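## Task

Move the cardboard tube from the desk into the tray on that desk so it rests on the tray floor entirely within the tray's walls. The tray has to remain flat with nearly all of it still on the desk. Release the tube and back the hand away. The robot must not topple or finish leaning, or the task fails. If the tube stays in place only because the robot holds it, it is not done.

## Robot and tools

Robot: a wheeled base with a central column, a tilting head and two six-joint arms (left, right), each ending in a two-finger gripper. Folded, it is 0.73 m long, 0.62 m wide, 1.88 m tall; its front sits 0.40 m ahead of the column. The base only drives straight or turns in place; it cannot move sideways. The hands cannot reach the floor (lowest about 0.47 m up). Loose objects may occasionally get nudged by outside forces.

Frames: the base frame has its origin on the floor under the column, between the drive wheels; x forward, y left, z up, metres. left_hand and right_hand are reported in it, at the point where the fingers join (tips are 8 mm further). The hand's z axis is the finger direction, its y axis the opening direction. base_odometry is relative to where the base started in the scene and counts wheel rotation only, so slip shows up as travel. Heading: left positive, -3.142 to 3.142.

execute_actions: arguments actions (a list holding one action, or empty to just read state and images) and cameras (a list from cam_head_left, cam_head_right, cam_left_wrist, cam_right_wrist, nav_camera, all; null or omitted gives all, [] gives none). An action may contain base, joints, speeds. base holds exactly one relative command: translate_m (metres, -3 to 3, positive forward, an offset from the current position) or rotate_rad (radians, -3.2 to 3.2, positive counter-clockwise seen from above, an offset from the current heading). joints is a single dictionary keyed by joint name, covering both arms and the head, with absolute targets: head_tilt_rad -0.61 to 1.308 (0 level, positive down); left_/right_joint1_rad -2.879 to 2.879; joint2 0 to 3.141; joint3 0 to 3.019; joint4 -1.692 to 1.57; joint5 -1.57 to 1.57 (positive swings the hand to the robot's right); joint6 -2.094 to 2.094 (hand roll, positive clockwise viewed from behind); left_/right_gripper_m 0 to 0.093, the fingertip gap in metres. speeds can cap translate_m at 0.05-0.8 m/s and rotate_rad at 0.1-1 rad/s for that action; it does not slow arms. Bad keys or out-of-range values reject the whole call. Omitted joints may keep pushing at old targets. Excessively long base moves are refused, so split them.

wait(seconds 0-10) lets the scene run and returns state and images. zoom_image(camera, region [x0,y0,x1,y1] pixels, max 504x504) enlarges part of a camera's latest image. finished_scene(scene = current scene number) ends the scene irreversibly and reports success; do it only once the object rests untouched in the tray.

Arm geometry: with joint1 at -1.57 (left) or 1.57 (right) and joints 5, 6 at 0, the arm moves in a vertical forward plane 0.23 m beside the column. Let a = j2 - 0.35, b = 1.05 + j2 - j3, c = b - j4 (c = 1.57 means fingers pointing down). Hand forward = 0.12 + 0.39 sin a + 0.38 cos b + 0.25 cos c; height = 1.46 + 0.39 cos a - 0.38 sin b - 0.25 sin c. E.g. j2,j3,j4 = 0.93, 0.78, 0.14 gives 0.60 m ahead, 1.21 m up. Real hands tend to sit up to 5 cm lower and nearer the column (more under load); trust the reported hand position. Reach is about 1 m from the shoulder. Light objects (under 0.3 kg) are fine 0.65-1.6 m up within 0.6 m ahead, fingers down.

Gripper: fingers 7 cm long; outer span 1 cm wider than the opening at the tips, 5 cm at the base; housing 10 x 7 cm; wrist camera sticks out 11 cm on one side. To grasp, command an opening smaller than the object; off_target is then expected. A reported opening staying 0.002 m or more above target means something is held. Small changes (under ~0.03 rad, 0.08 for joints 2-3) may not move a joint at all. Approach contacts in steps near 0.05 rad from your last target.

Result lines: base_status and joint_status give done, off_target, contact_stop (base stalled; back off 0.05 m before turning), time_out, or not_followed. 'joint command not followed' with a cause means a safety check blocked an arm near the other arm or body; undo the first offending joint moves by at least 0.05 rad. on_its_own lists uncommanded behaviour; 'held at' is a held target. turned_by_wheels vs turned_by_imu disagreeing by over ~4% and 0.05 rad means collision or slip. base_tilt in degrees; a forward drop of 0.5 or more during a move means leaning back, so reverse 0.05 m. wheel_motors_off = 1 means an overload cut-out after about 3 s of hard base pushing. motor_effort lists wheel motors in percent; joint torques and motor temperatures are per joint. A blocked arm keeps pushing and heats up; send its reported positions back as targets to relax it. At 100 °C an arm goes limp and drops things (warning from 85 °C).

Avoid: desk edges running into the column, tipping or dragging the tray, dropping or flinging the object, pressing arms into each other or fast arm-on-arm contact, and leaving a hand touching the object at the end. Calibrated camera intrinsics and poses are provided in the session for projecting image points into the base frame.

Each tool is called after "Request:" by a JSON object that holds its "fn" and its "kwargs".

## Session

I'll start by looking at the current state and images.

Request:
{"fn": "execute_actions", "kwargs": {"actions": []}}

Scene clock: 0.00 s.
Joint torques (N m, as the arm reports them, + toward a larger angle): no reading
Motor temperatures (°C, as the motors report them): left_arm=[30 28 29 28 29 30] | right_arm=[29 27 29 30 29 31]
base_odometry: x=+0.000 y=+0.000 heading=+0.000 (m, m, rad; odometry frame)
turned_by_wheels: +0.000 (rad since the last result)
turned_by_imu: +0.000 (rad since the last result)
base_tilt: forward=+0.0 right=+0.0 (deg)
base_status: not commanded
joint_positions: head_tilt_rad=+0.889 left_joint1_rad=-1.579 left_joint2_rad=+0.881 left_joint3_rad=+0.365 left_joint4_rad=-0.947 left_joint5_rad=+0.000 left_joint6_rad=+0.039 left_gripper_m=+0.094 right_joint1_rad=+1.569 right_joint2_rad=+0.865 right_joint3_rad=+0.399 right_joint4_rad=-0.974 right_joint5_rad=+0.039 right_joint6_rad=+0.039 right_gripper_m=+0.094
joint_status: not commanded
wheel_motors_off: 0
motor_effort: left_wheel=+0 right_wheel=+2 (%)
left_hand: x=+0.1247 y=+0.2231 z=+1.2602 quat_wxyz=(+0.452, -0.021, -0.892, +0.011) (m; base frame)
right_hand: x=+0.1421 y=-0.2325 z=+1.2595 quat_wxyz=(+0.441, -0.009, -0.897, +0.027) (m; base frame)
pictures: cam_head_left, cam_head_right, cam_left_wrist, cam_right_wrist, nav_camera
Images, in order (width x height): cam_head_left 896x504, cam_head_right 896x504, cam_left_wrist 504x504, cam_right_wrist 504x504, nav_camera 896x504.

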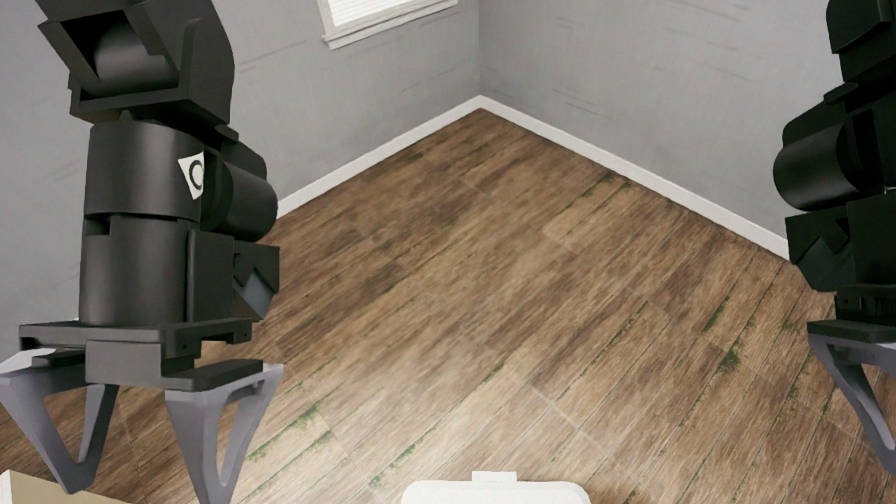

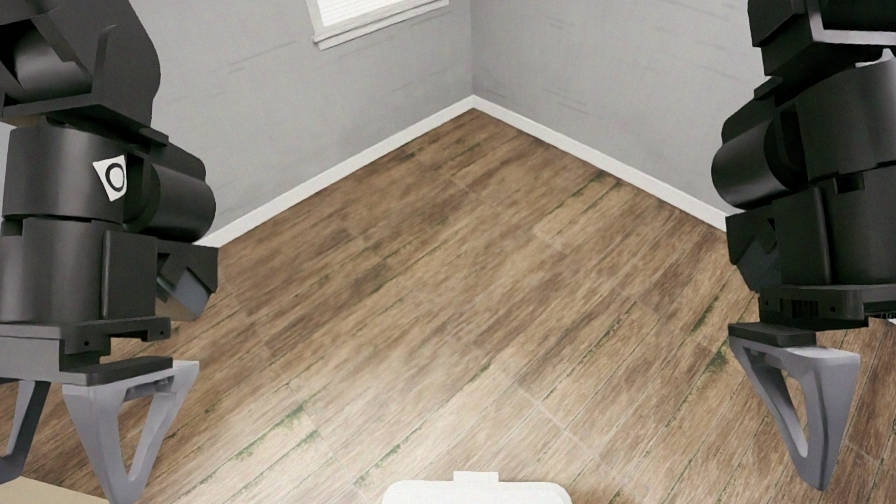

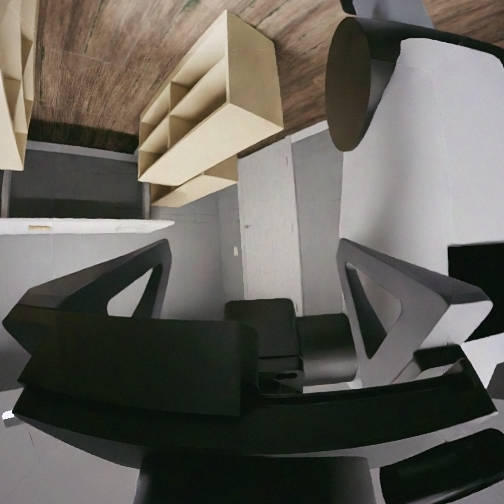

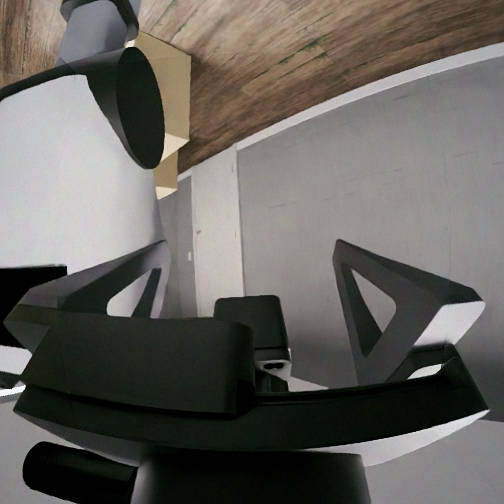

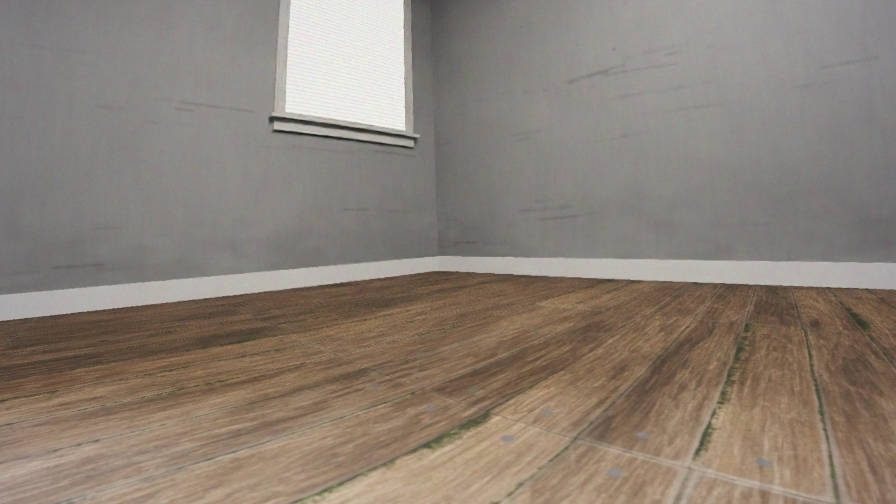

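Request:
{"fn": "execute_actions", "kwargs": {"actions": [{"base": {"rotate_rad": 2.2}, "joints": {"head_tilt_rad": 0.5}}], "cameras": ["cam_head_left", "cam_head_right", "nav_camera"]}}

Scene clock: 19.60 s.
Joint torques (N m, as the arm reports them, + toward a larger angle): left_arm=[-0.59 -7.9  -1.01 -1.24 -0.07  0.04] | right_arm=[ 1.8  -4.75 -0.9  -1.31  0.01  0.01]
Motor temperatures (°C, as the motors report them): left_arm=[30 28 29 28 29 30] | right_arm=[29 28 29 30 29 31]
base_odometry: x=+0.000 y=+0.000 heading=+2.199 (m, m, rad; odometry frame)
turned_by_wheels: +2.199 (rad since the last result)
turned_by_imu: +2.197 (rad since the last result)
base_tilt: forward=+0.0 right=+0.0 (deg)
base_status: done
joint_positions: head_tilt_rad=+0.518 left_joint1_rad=-1.579 left_joint2_rad=+0.881 left_joint3_rad=+0.365 left_joint4_rad=-0.947 left_joint5_rad=+0.000 left_joint6_rad=+0.039 left_gripper_m=+0.094 right_joint1_rad=+1.569 right_joint2_rad=+0.865 right_joint3_rad=+0.399 right_joint4_rad=-0.974 right_joint5_rad=+0.039 right_joint6_rad=+0.039 right_gripper_m=+0.094
joint_status: all done
wheel_motors_off: 0
motor_effort: left_wheel=-5(42) right_wheel=+5(39) (%)
left_hand: x=+0.1247 y=+0.2231 z=+1.2602 quat_wxyz=(+0.452, -0.021, -0.892, +0.011) (m; base frame)
right_hand: x=+0.1421 y=-0.2325 z=+1.2595 quat_wxyz=(+0.441, -0.009, -0.897, +0.027) (m; base frame)
pictures: cam_head_left, cam_head_right, nav_camera
camera_calibration (this result's frames):
cam_head_left: T_world_to_cam=[[0.0640338, -0.996246, -0.0582499, 0.113075], [-0.478644, 0.0205578, -0.877768, 1.37294], [0.875671, 0.0840878, -0.475531, 0.605793], [0, 0, 0, 1]] pos_world=[0.119432, 0.0334868, 1.49978]
cam_head_right: T_world_to_cam=[[0.0628985, -0.996837, -0.0485714, 0.0475302], [-0.478235, 0.0126122, -0.878142, 1.37409], [0.875977, 0.0784623, -0.475929, 0.603015], [0, 0, 0, 1]] pos_world=[0.125918, -0.0172644, 1.49594]
Images, in order (width x height): cam_head_left 896x504, cam_head_right 896x504, nav_camera 896x504.

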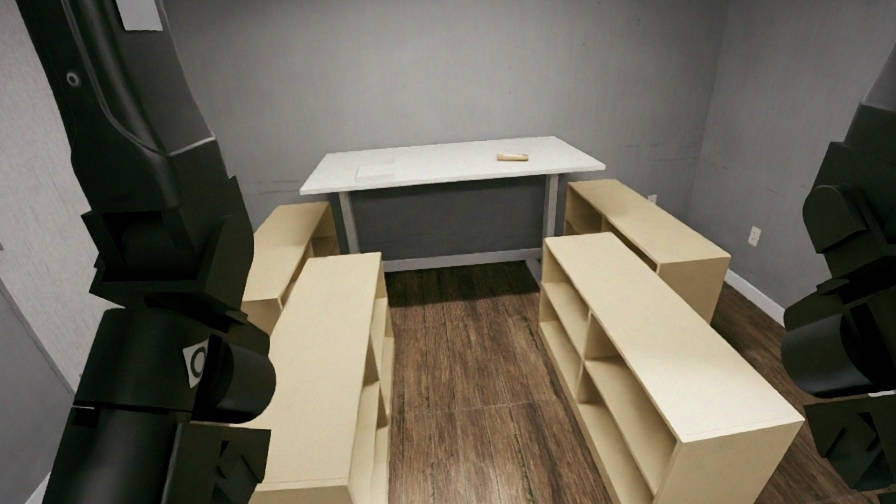

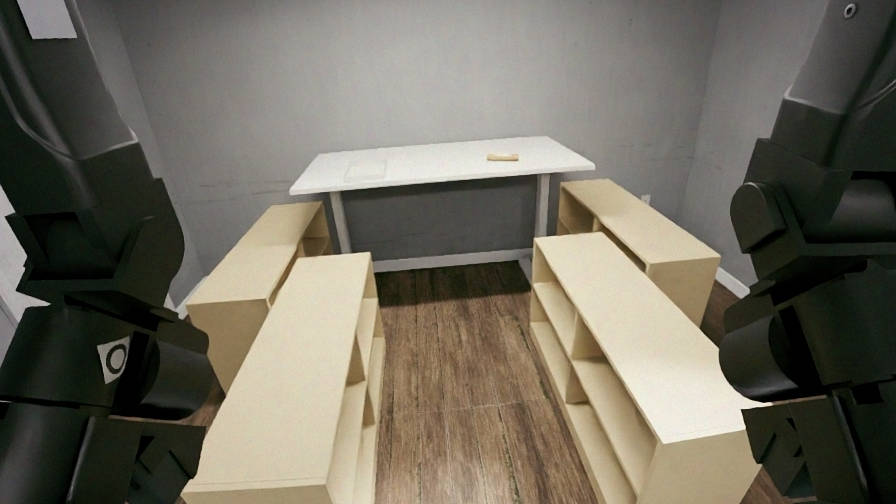

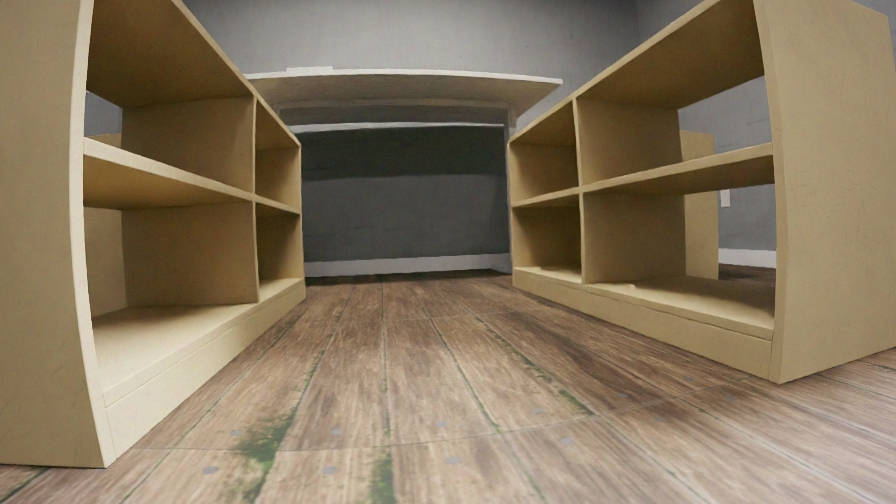

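Request:
{"fn": "zoom_image", "kwargs": {"camera": "nav_camera", "region": [60, 250, 360, 500]}}

Request:
{"fn": "zoom_image", "kwargs": {"camera": "nav_camera", "region": [480, 240, 840, 420]}}

Request:
{"fn": "zoom_image", "kwargs": {"camera": "cam_head_left", "region": [290, 120, 620, 300]}}

Region (60, 250, 360, 500) of nav_camera's 896x504 image, scaled by 1.680, with more detail than that image has.

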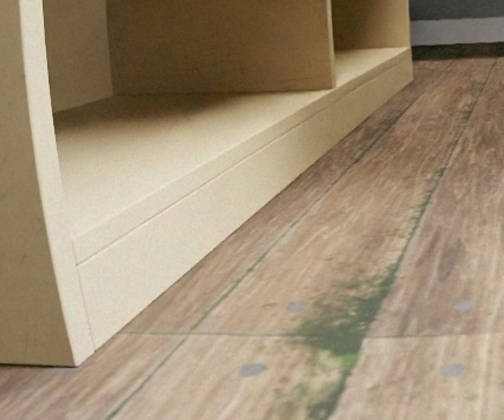

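Region (480, 240, 840, 420) of nav_camera's 896x504 image, scaled by 1.400, with more detail than that image has.

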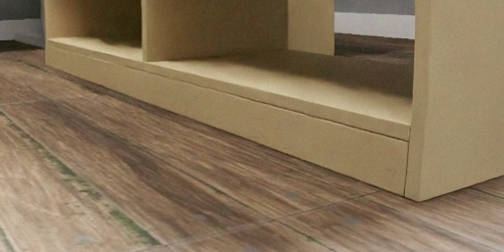

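Region (290, 120, 620, 300) of cam_head_left's 896x504 image, scaled by 1.527, with more detail than that image has; it fills the top 275 rows of this view, and the rest is white.

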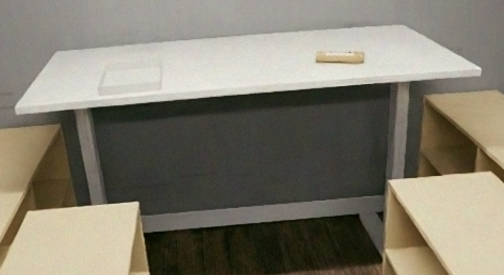

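Request:
{"fn": "execute_actions", "kwargs": {"actions": [{"base": {"rotate_rad": -0.46}}], "cameras": []}}

Request:
{"fn": "execute_actions", "kwargs": {"actions": [{"base": {"translate_m": 0.265}}], "cameras": []}}

Request:
{"fn": "execute_actions", "kwargs": {"actions": [{"base": {"rotate_rad": 0.6}, "joints": {"head_tilt_rad": 0.75}}], "cameras": ["cam_head_left", "cam_head_right", "nav_camera"]}}

Scene clock: 132.13 s.
Joint torques (N m, as the arm reports them, + toward a larger angle): left_arm=[-0.3  -7.86 -0.92 -1.19 -0.07  0.06] | right_arm=[ 1.62 -4.44 -0.7  -1.45 -0.01  0.04]
Motor temperatures (°C, as the motors report them): left_arm=[30 29 29 28 29 30] | right_arm=[29 28 29 30 29 31]
base_odometry: x=+0.000 y=+0.000 heading=+1.740 (m, m, rad; odometry frame)
turned_by_wheels: -0.459 (rad since the last result)
turned_by_imu: -0.463 (rad since the last result)
base_tilt: forward=+0.0 right=+0.0 (deg)
base_status: done
joint_positions: head_tilt_rad=+0.518 left_joint1_rad=-1.579 left_joint2_rad=+0.881 left_joint3_rad=+0.365 left_joint4_rad=-0.947 left_joint5_rad=+0.000 left_joint6_rad=+0.039 left_gripper_m=+0.094 right_joint1_rad=+1.569 right_joint2_rad=+0.865 right_joint3_rad=+0.399 right_joint4_rad=-0.974 right_joint5_rad=+0.039 right_joint6_rad=+0.039 right_gripper_m=+0.094
joint_status: not commanded
wheel_motors_off: 0
motor_effort: left_wheel=+2(21) right_wheel=-3(24) (%)
left_hand: x=+0.1247 y=+0.2231 z=+1.2602 quat_wxyz=(+0.452, -0.021, -0.892, +0.011) (m; base frame)
right_hand: x=+0.1421 y=-0.2325 z=+1.2595 quat_wxyz=(+0.441, -0.009, -0.897, +0.027) (m; base frame)
pictures: none
No camera images: the call's "cameras" was empty. Leave "cameras" out to get every camera's image.

Scene clock: 134.00 s.
Joint torques (N m, as the arm reports them, + toward a larger angle): left_arm=[-0.41 -8.25 -1.06 -1.19 -0.07  0.02] | right_arm=[ 1.57 -4.72 -1.   -1.45  0.    0.01]
Motor temperatures (°C, as the motors report them): left_arm=[30 29 29 28 29 30] | right_arm=[29 28 29 30 29 31]
base_odometry: x=-0.045 y=+0.261 heading=+1.742 (m, m, rad; odometry frame)
turned_by_wheels: +0.003 (rad since the last result)
turned_by_imu: +0.002 (rad since the last result)
base_tilt: forward=+0.0 right=+0.0 (deg)
base_status: done
joint_positions: head_tilt_rad=+0.518 left_joint1_rad=-1.579 left_joint2_rad=+0.881 left_joint3_rad=+0.367 left_joint4_rad=-0.947 left_joint5_rad=+0.000 left_joint6_rad=+0.039 left_gripper_m=+0.094 right_joint1_rad=+1.569 right_joint2_rad=+0.865 right_joint3_rad=+0.401 right_joint4_rad=-0.974 right_joint5_rad=+0.039 right_joint6_rad=+0.039 right_gripper_m=+0.094
joint_status: not commanded
wheel_motors_off: 0
motor_effort: left_wheel=+0(67) right_wheel=-1(60) (%)
left_hand: x=+0.1255 y=+0.2231 z=+1.2599 quat_wxyz=(+0.452, -0.021, -0.892, +0.011) (m; base frame)
right_hand: x=+0.1431 y=-0.2325 z=+1.2591 quat_wxyz=(+0.440, -0.009, -0.897, +0.027) (m; base frame)
pictures: none
No camera images: the call's "cameras" was empty. Leave "cameras" out to get every camera's image.

Scene clock: 136.13 s.
Joint torques (N m, as the arm reports them, + toward a larger angle): left_arm=[-0.99 -8.16 -1.11 -1.13 -0.07  0.02] | right_arm=[ 1.58 -4.77 -0.98 -1.42  0.01  0.01]
Motor temperatures (°C, as the motors report them): left_arm=[30 29 29 28 29 30] | right_arm=[29 28 29 30 29 31]
base_odometry: x=-0.045 y=+0.261 heading=+2.341 (m, m, rad; odometry frame)
turned_by_wheels: +0.599 (rad since the last result)
turned_by_imu: +0.596 (rad since the last result)
base_tilt: forward=+0.0 right=+0.0 (deg)
base_status: done
joint_positions: head_tilt_rad=+0.752 left_joint1_rad=-1.579 left_joint2_rad=+0.881 left_joint3_rad=+0.367 left_joint4_rad=-0.947 left_joint5_rad=+0.000 left_joint6_rad=+0.039 left_gripper_m=+0.094 right_joint1_rad=+1.569 right_joint2_rad=+0.865 right_joint3_rad=+0.400 right_joint4_rad=-0.974 right_joint5_rad=+0.039 right_joint6_rad=+0.039 right_gripper_m=+0.094
joint_status: all done
wheel_motors_off: 0
motor_effort: left_wheel=-5(54) right_wheel=+6(41) (%)
left_hand: x=+0.1255 y=+0.2231 z=+1.2599 quat_wxyz=(+0.452, -0.021, -0.892, +0.011) (m; base frame)
right_hand: x=+0.1427 y=-0.2325 z=+1.2593 quat_wxyz=(+0.441, -0.009, -0.897, +0.027) (m; base frame)
pictures: cam_head_left, cam_head_right, nav_camera
camera_calibration (this result's frames):
cam_head_left: T_world_to_cam=[[0.0487834, -0.996246, -0.0715091, 0.134257], [-0.669115, 0.0205578, -0.742875, 1.17472], [0.741556, 0.0840878, -0.6656, 0.905205], [0, 0, 0, 1]] pos_world=[0.108215, 0.0334868, 1.48478]
cam_head_right: T_world_to_cam=[[0.0499231, -0.996837, -0.0618311, 0.0685989], [-0.668803, 0.0126122, -0.743332, 1.17601], [0.741761, 0.0784623, -0.666058, 0.902525], [0, 0, 0, 1]] pos_world=[0.113635, -0.0172644, 1.47954]
Images, in order (width x height): cam_head_left 896x504, cam_head_right 896x504, nav_camera 896x504.

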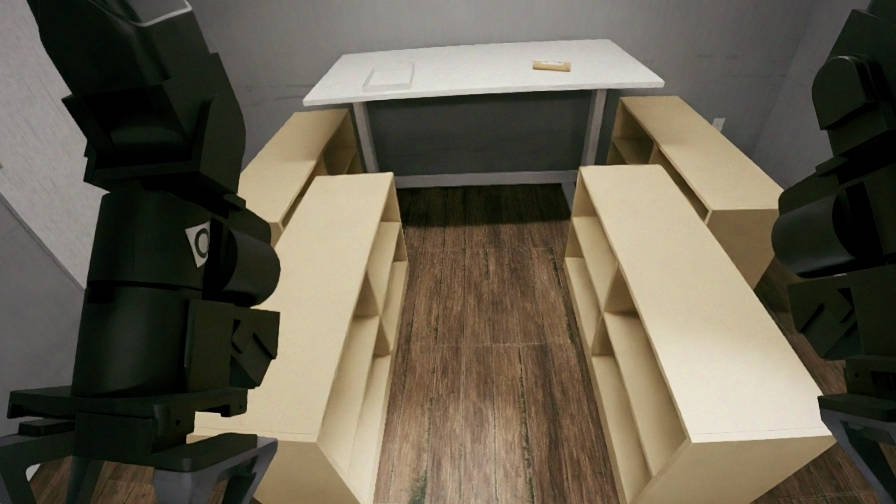

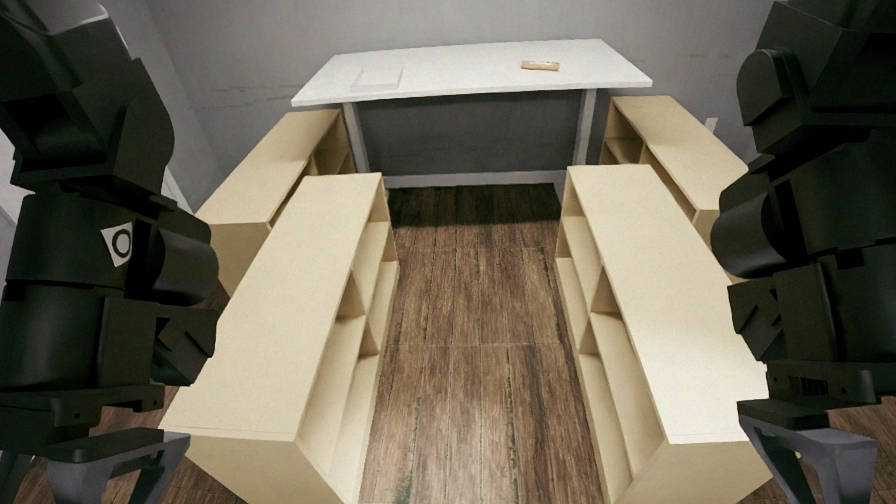

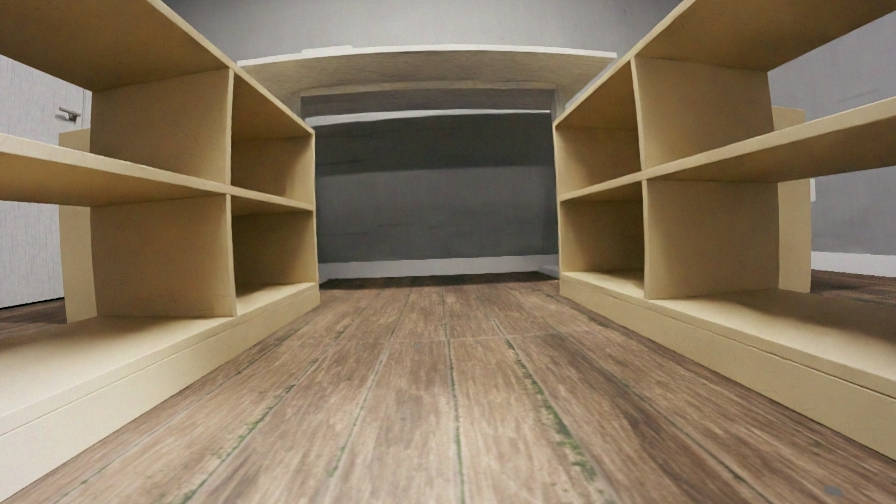

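Request:
{"fn": "execute_actions", "kwargs": {"actions": [{"base": {"translate_m": 1.25}, "joints": {"head_tilt_rad": 0.85}}], "cameras": ["cam_head_left", "cam_head_right", "nav_camera"]}}

Scene clock: 184.47 s.
Joint torques (N m, as the arm reports them, + toward a larger angle): left_arm=[-0.65 -7.78 -1.08 -1.24 -0.07  0.02] | right_arm=[ 1.95 -4.6  -0.84 -1.41 -0.02  0.03]
Motor temperatures (°C, as the motors report them): left_arm=[30 29 29 28 29 30] | right_arm=[29 28 29 30 29 31]
base_odometry: x=-0.915 y=+1.158 heading=+2.342 (m, m, rad; odometry frame)
turned_by_wheels: +0.001 (rad since the last result)
turned_by_imu: -0.002 (rad since the last result)
base_tilt: forward=+0.1 right=+0.0 (deg)
base_status: done
joint_positions: head_tilt_rad=+0.852 left_joint1_rad=-1.579 left_joint2_rad=+0.881 left_joint3_rad=+0.365 left_joint4_rad=-0.947 left_joint5_rad=+0.000 left_joint6_rad=+0.039 left_gripper_m=+0.094 right_joint1_rad=+1.569 right_joint2_rad=+0.864 right_joint3_rad=+0.399 right_joint4_rad=-0.974 right_joint5_rad=+0.039 right_joint6_rad=+0.039 right_gripper_m=+0.094
joint_status: all done
wheel_motors_off: 0
motor_effort: left_wheel=+1(56) right_wheel=-1(60) (%)
left_hand: x=+0.1247 y=+0.2231 z=+1.2602 quat_wxyz=(+0.452, -0.021, -0.892, +0.011) (m; base frame)
right_hand: x=+0.1419 y=-0.2325 z=+1.2595 quat_wxyz=(+0.441, -0.009, -0.897, +0.027) (m; base frame)
pictures: cam_head_left, cam_head_right, nav_camera
camera_calibration (this result's frames):
cam_head_left: T_world_to_cam=[[0.0414058, -0.996246, -0.0760193, 0.141572], [-0.739891, 0.0205578, -0.672412, 1.06975], [0.671451, 0.0840878, -0.736263, 1.01753], [0, 0, 0, 1]] pos_world=[0.102416, 0.0334868, 1.47925]
cam_head_right: T_world_to_cam=[[0.0435053, -0.996837, -0.0665034, 0.076115], [-0.739627, 0.0126122, -0.672899, 1.07108], [0.67161, 0.0784623, -0.736739, 1.01488], [0, 0, 0, 1]] pos_world=[0.107285, -0.0172644, 1.47349]
Images, in order (width x height): cam_head_left 896x504, cam_head_right 896x504, nav_camera 896x504.

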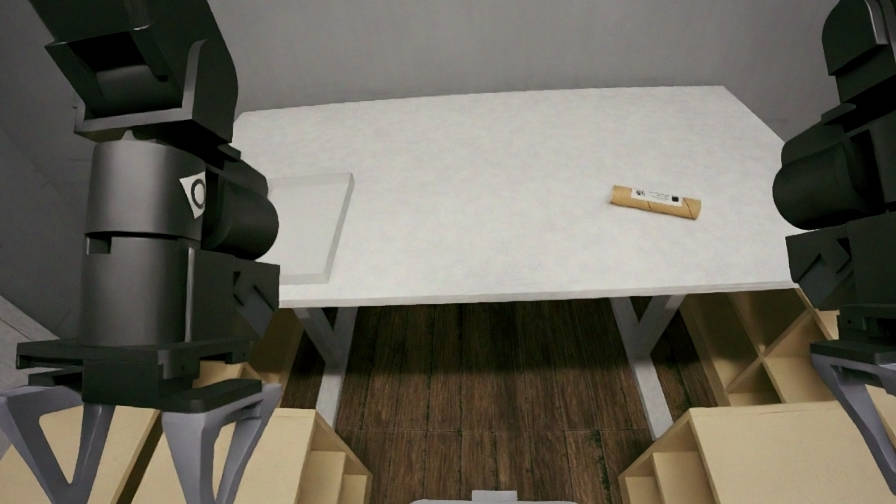

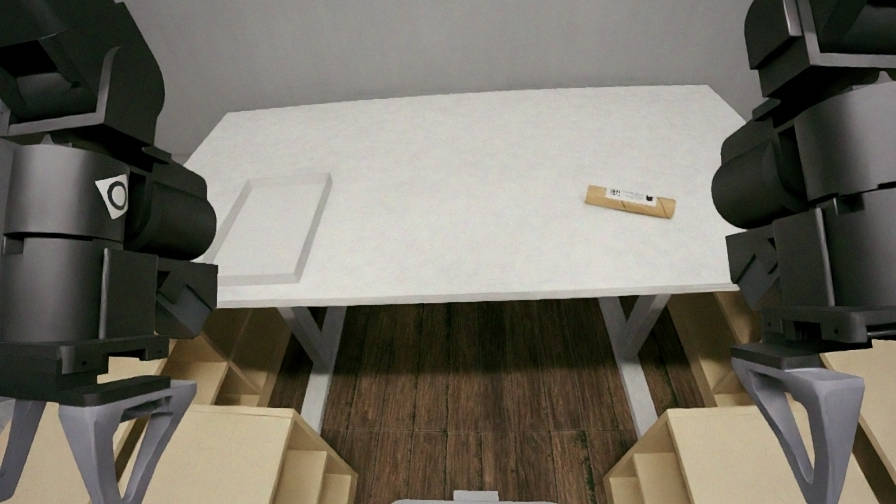

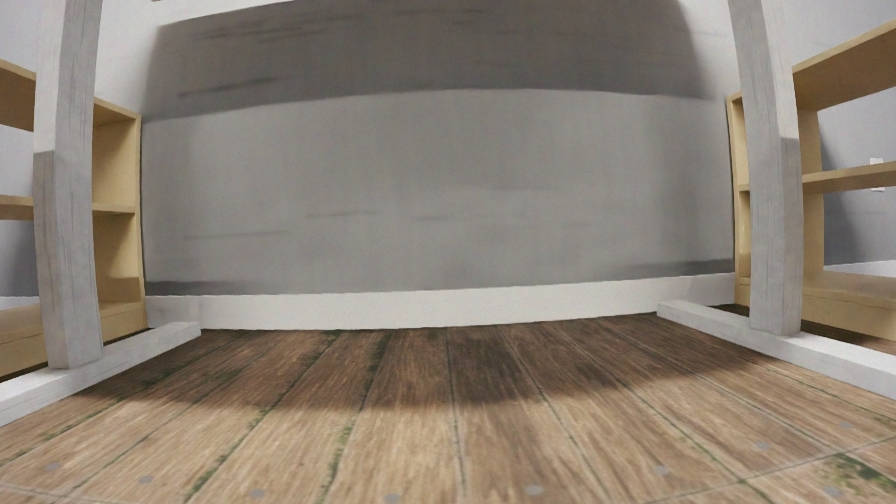

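Request:
{"fn": "zoom_image", "kwargs": {"camera": "cam_head_left", "region": [590, 160, 730, 240]}}

Request:
{"fn": "zoom_image", "kwargs": {"camera": "cam_head_right", "region": [565, 160, 705, 240]}}

Request:
{"fn": "zoom_image", "kwargs": {"camera": "cam_head_right", "region": [190, 155, 360, 315]}}

Request:
{"fn": "zoom_image", "kwargs": {"camera": "cam_head_left", "region": [220, 155, 390, 315]}}

Region (590, 160, 730, 240) of cam_head_left's 896x504 image, scaled by 3.600, with more detail than that image has; it fills the top 288 rows of this view, and the rest is white.

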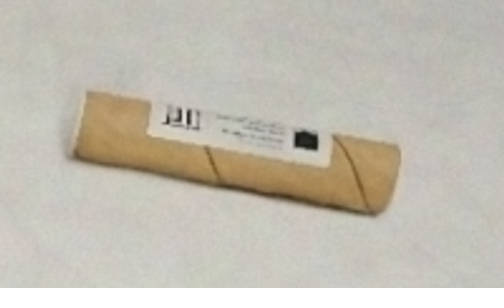

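Region (565, 160, 705, 240) of cam_head_right's 896x504 image, scaled by 3.600, with more detail than that image has; it fills the top 288 rows of this view, and the rest is white.

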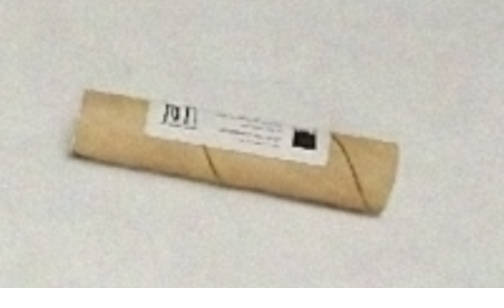

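Region (190, 155, 360, 315) of cam_head_right's 896x504 image, scaled by 2.965, with more detail than that image has; it fills the top 474 rows of this view, and the rest is white.

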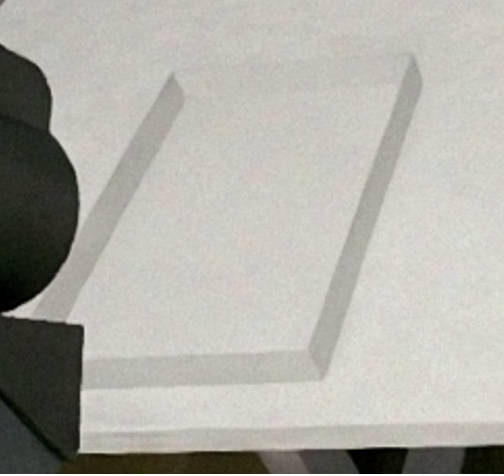

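Region (220, 155, 390, 315) of cam_head_left's 896x504 image, scaled by 2.965, with more detail than that image has; it fills the top 474 rows of this view, and the rest is white.

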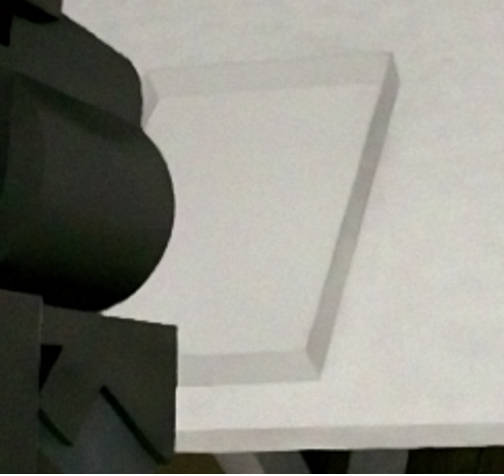

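Request:
{"fn": "execute_actions", "kwargs": {"actions": [{"base": {"translate_m": 0.08}, "joints": {"head_tilt_rad": 1.15, "right_joint2_rad": 1.1, "right_joint3_rad": 1.59, "right_joint4_rad": -0.6, "right_joint5_rad": 0.0, "right_joint6_rad": 1.75}}], "cameras": ["cam_head_left", "cam_head_right", "cam_right_wrist"]}}

Scene clock: 306.27 s.
Joint torques (N m, as the arm reports them, + toward a larger angle): left_arm=[-0.54 -7.94 -1.11 -1.17 -0.07  0.04] | right_arm=[  1.73 -16.44  10.48   1.45  -0.11   0.09]
Motor temperatures (°C, as the motors report them): left_arm=[30 29 29 28 29 30] | right_arm=[29 29 30 30 29 31]
base_odometry: x=-0.971 y=+1.216 heading=+2.342 (m, m, rad; odometry frame)
turned_by_wheels: +0.001 (rad since the last result)
turned_by_imu: -0.001 (rad since the last result)
base_tilt: forward=+0.1 right=+0.0 (deg)
base_status: done
joint_positions: head_tilt_rad=+1.149 left_joint1_rad=-1.579 left_joint2_rad=+0.882 left_joint3_rad=+0.367 left_joint4_rad=-0.947 left_joint5_rad=+0.000 left_joint6_rad=+0.039 left_gripper_m=+0.094 right_joint1_rad=+1.569 right_joint2_rad=+1.096 right_joint3_rad=+1.568 right_joint4_rad=-0.606 right_joint5_rad=+0.004 right_joint6_rad=+1.740 right_gripper_m=+0.095
joint_status: all done
wheel_motors_off: 0
motor_effort: left_wheel=+1(32) right_wheel=-1(41) (%)
left_hand: x=+0.1254 y=+0.2231 z=+1.2599 quat_wxyz=(+0.452, -0.021, -0.892, +0.011) (m; base frame)
right_hand: x=+0.8000 y=-0.2268 z=+1.3025 quat_wxyz=(-0.127, -0.750, -0.632, -0.146) (m; base frame)
pictures: cam_head_left, cam_head_right, cam_right_wrist
camera_calibration (this result's frames):
cam_head_left: T_world_to_cam=[[0.0173909, -0.996246, -0.0847994, 0.156294], [-0.904054, 0.0205578, -0.426925, 0.699909], [0.427065, 0.0840878, -0.900302, 1.28237], [0, 0, 0, 1]] pos_world=[0.0823804, 0.0334868, 1.46658]
cam_head_right: T_world_to_cam=[[0.0221789, -0.996837, -0.0763119, 0.0922864], [-0.903943, 0.0126122, -0.427467, 0.701332], [0.427078, 0.0784623, -0.900804, 1.27977], [0, 0, 0, 1]] pos_world=[0.0853569, -0.0172644, 1.45966]
cam_right_wrist: T_world_to_cam=[[-0.913534, 0.157892, -0.374868, 1.25771], [-0.0996753, 0.806596, 0.582638, -0.495136], [0.394361, 0.569625, -0.721115, 0.876724], [0, 0, 0, 1]] pos_world=[0.753861, -0.298611, 1.39218]
Images, in order (width x height): cam_head_left 896x504, cam_head_right 896x504, cam_right_wrist 504x504.

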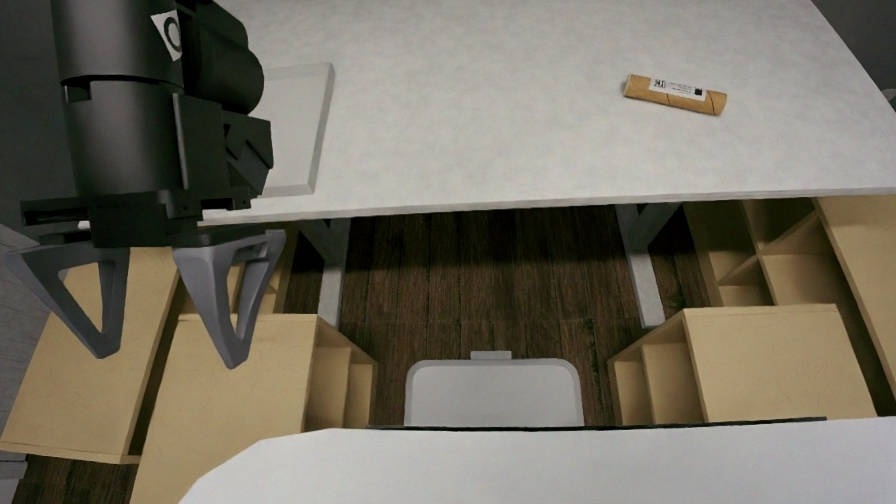

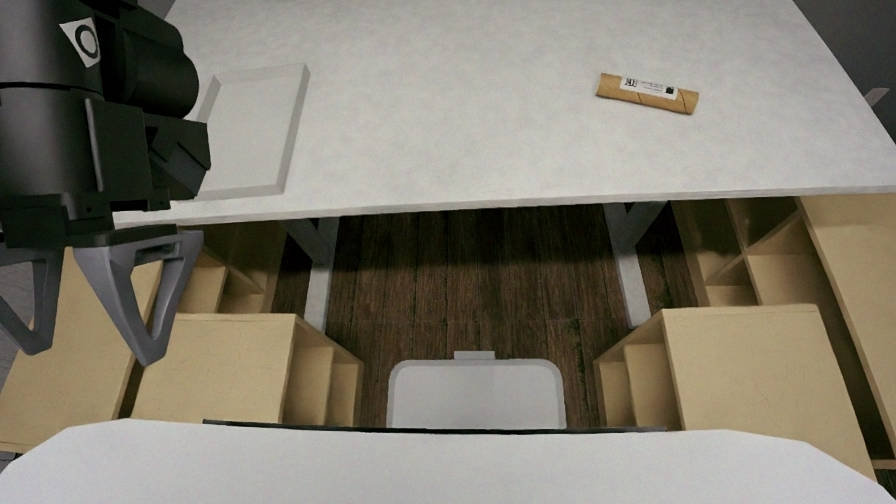

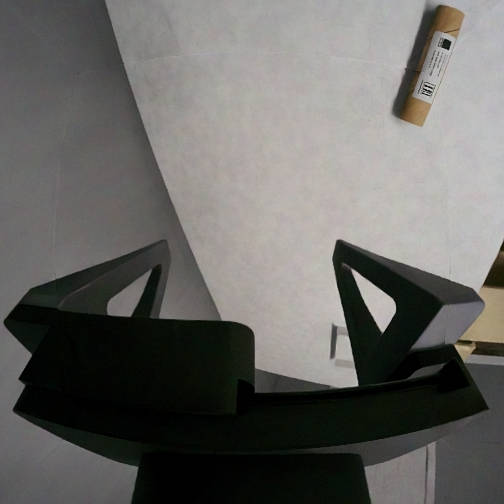

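Request:
{"fn": "execute_actions", "kwargs": {"actions": [{"base": {"rotate_rad": -0.146}, "joints": {"head_tilt_rad": 0.8, "right_joint2_rad": 1.48, "right_joint3_rad": 1.59, "right_joint4_rad": -0.6}}], "cameras": ["cam_head_left", "cam_head_right", "cam_right_wrist"]}}

Scene clock: 319.80 s.
Joint torques (N m, as the arm reports them, + toward a larger angle): left_arm=[-1.02 -8.03 -1.12 -1.25 -0.1   0.05] | right_arm=[  1.67 -16.4    7.03   0.7   -0.06   0.1 ]
Motor temperatures (°C, as the motors report them): left_arm=[30 29 29 28 29 30] | right_arm=[29 31 33 30 29 31]
base_odometry: x=-0.971 y=+1.216 heading=+2.198 (m, m, rad; odometry frame)
turned_by_wheels: -0.144 (rad since the last result)
turned_by_imu: -0.145 (rad since the last result)
base_tilt: forward=+0.0 right=+0.0 (deg)
base_status: done
joint_positions: head_tilt_rad=+0.816 left_joint1_rad=-1.579 left_joint2_rad=+0.882 left_joint3_rad=+0.367 left_joint4_rad=-0.947 left_joint5_rad=+0.000 left_joint6_rad=+0.039 left_gripper_m=+0.094 right_joint1_rad=+1.567 right_joint2_rad=+1.478 right_joint3_rad=+1.574 right_joint4_rad=-0.606 right_joint5_rad=+0.003 right_joint6_rad=+1.741 right_gripper_m=+0.095
joint_status: all done
wheel_motors_off: 0
motor_effort: left_wheel=+0(40) right_wheel=-1(59) (%)
left_hand: x=+0.1254 y=+0.2231 z=+1.2599 quat_wxyz=(+0.452, -0.021, -0.892, +0.011) (m; base frame)
right_hand: x=+0.6970 y=-0.2287 z=+1.0628 quat_wxyz=(-0.007, -0.765, -0.644, -0.003) (m; base frame)
pictures: cam_head_left, cam_head_right, cam_right_wrist
camera_calibration (this result's frames):
cam_head_left: T_world_to_cam=[[0.0441346, -0.996246, -0.0744682, 0.139047], [-0.715027, 0.0205578, -0.698795, 1.10914], [0.697703, 0.0840878, -0.711435, 0.977984], [0, 0, 0, 1]] pos_world=[0.104584, 0.0334868, 1.48119]
cam_head_right: T_world_to_cam=[[0.0458878, -0.996837, -0.0648824, 0.0734995], [-0.714745, 0.0126122, -0.699272, 1.11045], [0.697878, 0.0784623, -0.711906, 0.975324], [0, 0, 0, 1]] pos_world=[0.109659, -0.0172644, 1.47561]
cam_right_wrist: T_world_to_cam=[[-0.986955, 0.160473, -0.012939, 0.741191], [0.123652, 0.807054, 0.577385, -0.514201], [0.103097, 0.568254, -0.816369, 1.04942], [0, 0, 0, 1]] pos_world=[0.686912, -0.300292, 1.1632]
Images, in order (width x height): cam_head_left 896x504, cam_head_right 896x504, cam_right_wrist 504x504.

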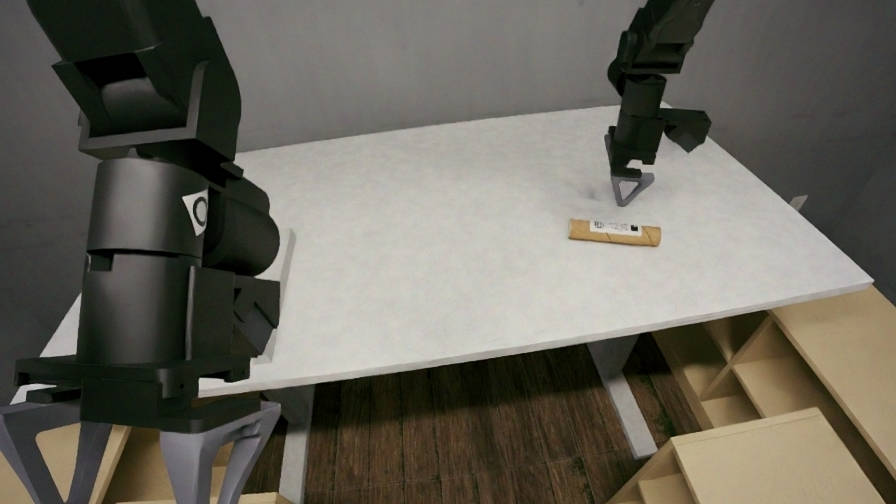

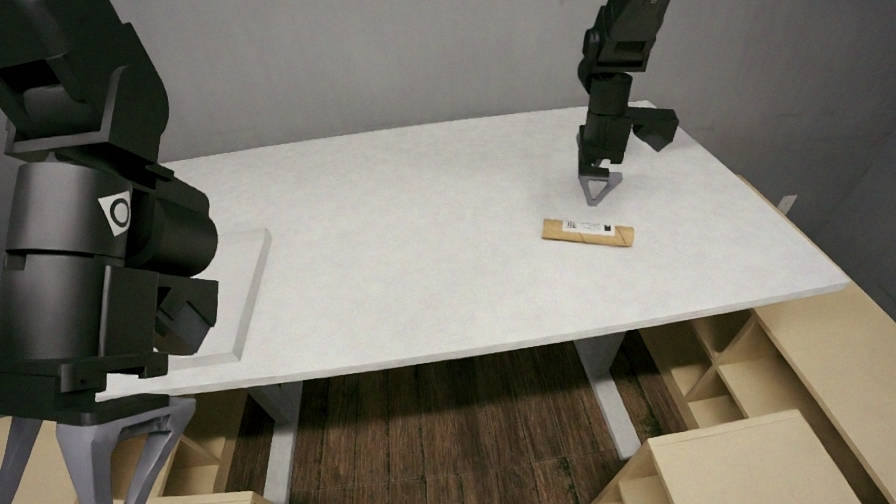

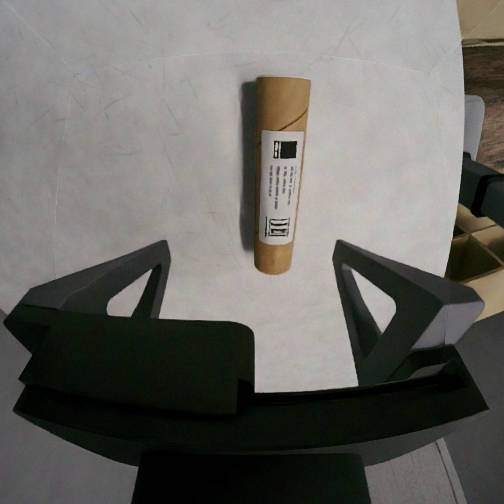

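Request:
{"fn": "execute_actions", "kwargs": {"actions": [{"joints": {"right_joint2_rad": 1.617, "right_joint3_rad": 1.625, "right_joint4_rad": -0.5}}], "cameras": ["cam_head_left", "cam_right_wrist"]}}

Scene clock: 351.23 s.
Joint torques (N m, as the arm reports them, + toward a larger angle): left_arm=[-0.78 -7.98 -1.08 -1.2  -0.08  0.05] | right_arm=[  1.87 -17.38   5.76   0.79  -0.06   0.1 ]
Motor temperatures (°C, as the motors report them): left_arm=[30 29 29 28 29 30] | right_arm=[29 34 32 30 29 31]
base_odometry: x=-0.971 y=+1.216 heading=+2.198 (m, m, rad; odometry frame)
turned_by_wheels: +0.000 (rad since the last result)
turned_by_imu: -0.001 (rad since the last result)
base_tilt: forward=+0.0 right=+0.0 (deg)
base_status: not commanded
joint_positions: head_tilt_rad=+0.816 left_joint1_rad=-1.579 left_joint2_rad=+0.882 left_joint3_rad=+0.367 left_joint4_rad=-0.947 left_joint5_rad=+0.000 left_joint6_rad=+0.039 left_gripper_m=+0.094 right_joint1_rad=+1.567 right_joint2_rad=+1.629 right_joint3_rad=+1.611 right_joint4_rad=-0.507 right_joint5_rad=+0.003 right_joint6_rad=+1.741 right_gripper_m=+0.095
joint_status: all done
wheel_motors_off: 0
motor_effort: left_wheel=+1(2) right_wheel=-2(2) (%)
left_hand: x=+0.1254 y=+0.2231 z=+1.2599 quat_wxyz=(+0.452, -0.021, -0.892, +0.011) (m; base frame)
right_hand: x=+0.6774 y=-0.2289 z=+0.9855 quat_wxyz=(-0.002, -0.765, -0.644, +0.003) (m; base frame)
pictures: cam_head_left, cam_right_wrist
camera_calibration (this result's frames):
cam_head_left: T_world_to_cam=[[0.0441358, -0.996246, -0.0744675, 0.139045], [-0.715016, 0.0205578, -0.698806, 1.10915], [0.697714, 0.0840878, -0.711424, 0.977967], [0, 0, 0, 1]] pos_world=[0.104585, 0.0334868, 1.48119]
cam_right_wrist: T_world_to_cam=[[-0.98703, 0.160526, 0.00175022, 0.706406], [0.132272, 0.807029, 0.575507, -0.470982], [0.0909716, 0.568274, -0.817795, 0.99817], [0, 0, 0, 1]] pos_world=[0.668736, -0.300535, 1.08612]
Images, in order (width x height): cam_head_left 896x504, cam_right_wrist 504x504.

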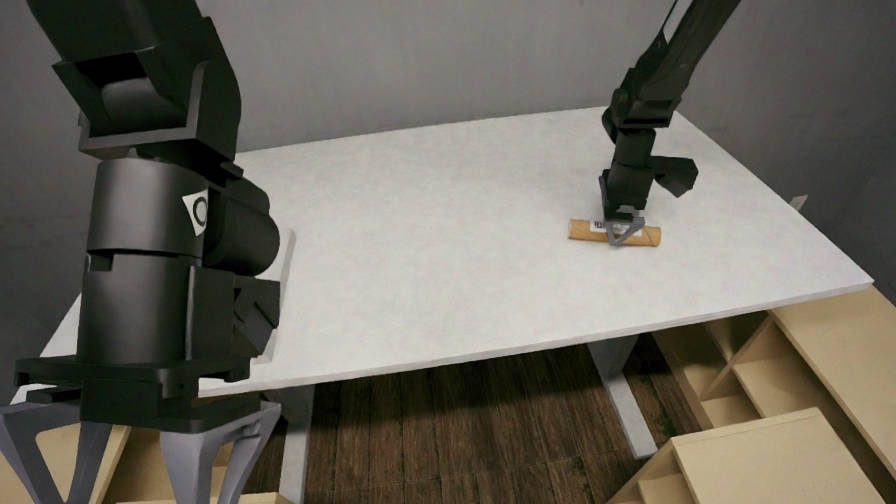

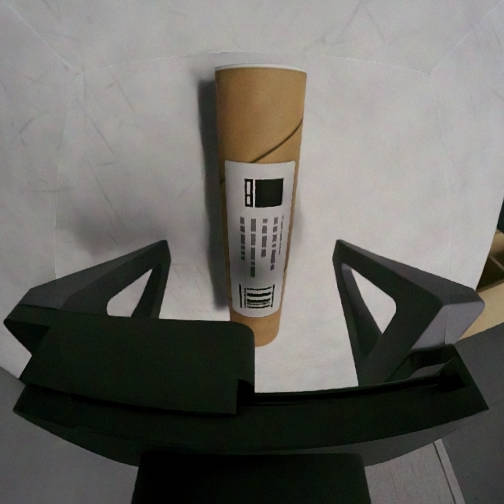

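Request:
{"fn": "zoom_image", "kwargs": {"camera": "cam_right_wrist", "region": [130, 40, 390, 360]}}

Request:
{"fn": "zoom_image", "kwargs": {"camera": "cam_head_left", "region": [550, 160, 700, 270]}}

Region (130, 40, 390, 360) of cam_right_wrist's 504x504 image, scaled by 1.575, with more detail than that image has; it fills the left 410 columns of this view, and the rest is white.

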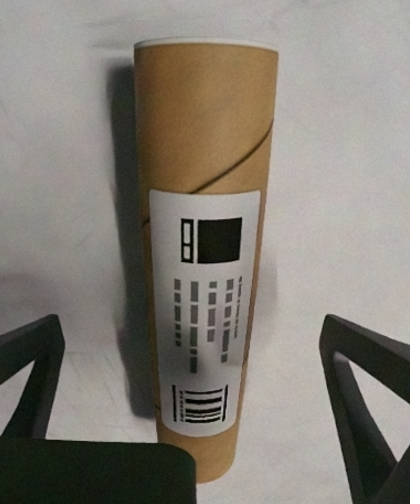

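Region (550, 160, 700, 270) of cam_head_left's 896x504 image, scaled by 3.360, with more detail than that image has; it fills the top 370 rows of this view, and the rest is white.

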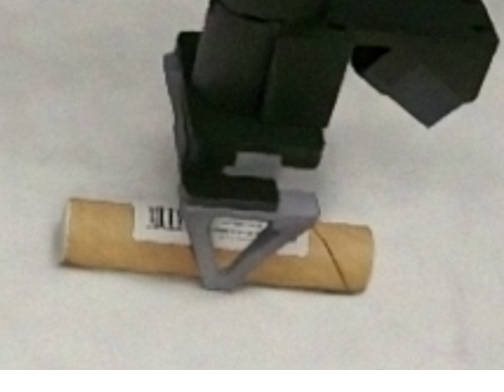

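Request:
{"fn": "execute_actions", "kwargs": {"actions": [{"joints": {"right_joint2_rad": 1.657, "right_joint3_rad": 1.625, "right_joint4_rad": -0.46}}], "cameras": ["cam_head_left", "cam_right_wrist"]}}

Scene clock: 397.20 s.
Joint torques (N m, as the arm reports them, + toward a larger angle): left_arm=[-0.67 -7.8  -1.08 -1.13 -0.07  0.02] | right_arm=[  1.73 -15.89   5.59   0.93  -0.06   0.09]
Motor temperatures (°C, as the motors report them): left_arm=[30 29 29 28 29 30] | right_arm=[29 36 32 30 29 31]
base_odometry: x=-0.971 y=+1.216 heading=+2.198 (m, m, rad; odometry frame)
turned_by_wheels: +0.000 (rad since the last result)
turned_by_imu: -0.001 (rad since the last result)
base_tilt: forward=+0.1 right=+0.0 (deg)
base_status: not commanded
joint_positions: head_tilt_rad=+0.816 left_joint1_rad=-1.579 left_joint2_rad=+0.882 left_joint3_rad=+0.367 left_joint4_rad=-0.947 left_joint5_rad=+0.000 left_joint6_rad=+0.039 left_gripper_m=+0.094 right_joint1_rad=+1.567 right_joint2_rad=+1.646 right_joint3_rad=+1.611 right_joint4_rad=-0.473 right_joint5_rad=+0.003 right_joint6_rad=+1.741 right_gripper_m=+0.095
joint_status: all done
wheel_motors_off: 0
motor_effort: left_wheel=+3(3) right_wheel=-2(2) (%)
left_hand: x=+0.1254 y=+0.2231 z=+1.2599 quat_wxyz=(+0.452, -0.021, -0.892, +0.011) (m; base frame)
right_hand: x=+0.6775 y=-0.2290 z=+0.9759 quat_wxyz=(-0.007, -0.765, -0.644, -0.004) (m; base frame)
pictures: cam_head_left, cam_right_wrist
camera_calibration (this result's frames):
cam_head_left: T_world_to_cam=[[0.0441362, -0.996246, -0.0744673, 0.139045], [-0.715012, 0.0205578, -0.69881, 1.10916], [0.697718, 0.0840878, -0.711421, 0.977961], [0, 0, 0, 1]] pos_world=[0.104585, 0.0334868, 1.48119]
cam_right_wrist: T_world_to_cam=[[-0.98693, 0.160466, -0.0148221, 0.722614], [0.122545, 0.807057, 0.577617, -0.460869], [0.10465, 0.568251, -0.816174, 0.979426], [0, 0, 0, 1]] pos_world=[0.667149, -0.300567, 1.0763]
Images, in order (width x height): cam_head_left 896x504, cam_right_wrist 504x504.

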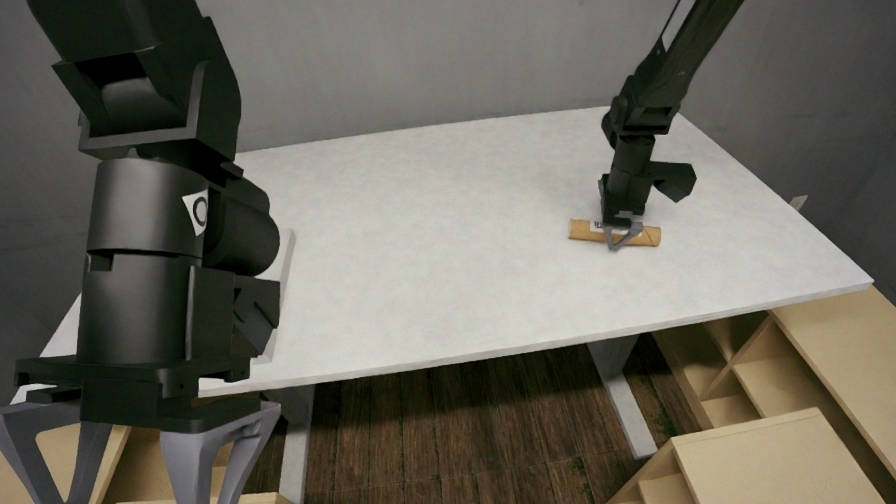

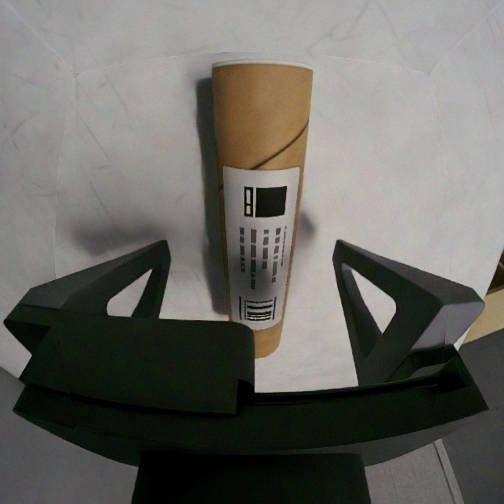

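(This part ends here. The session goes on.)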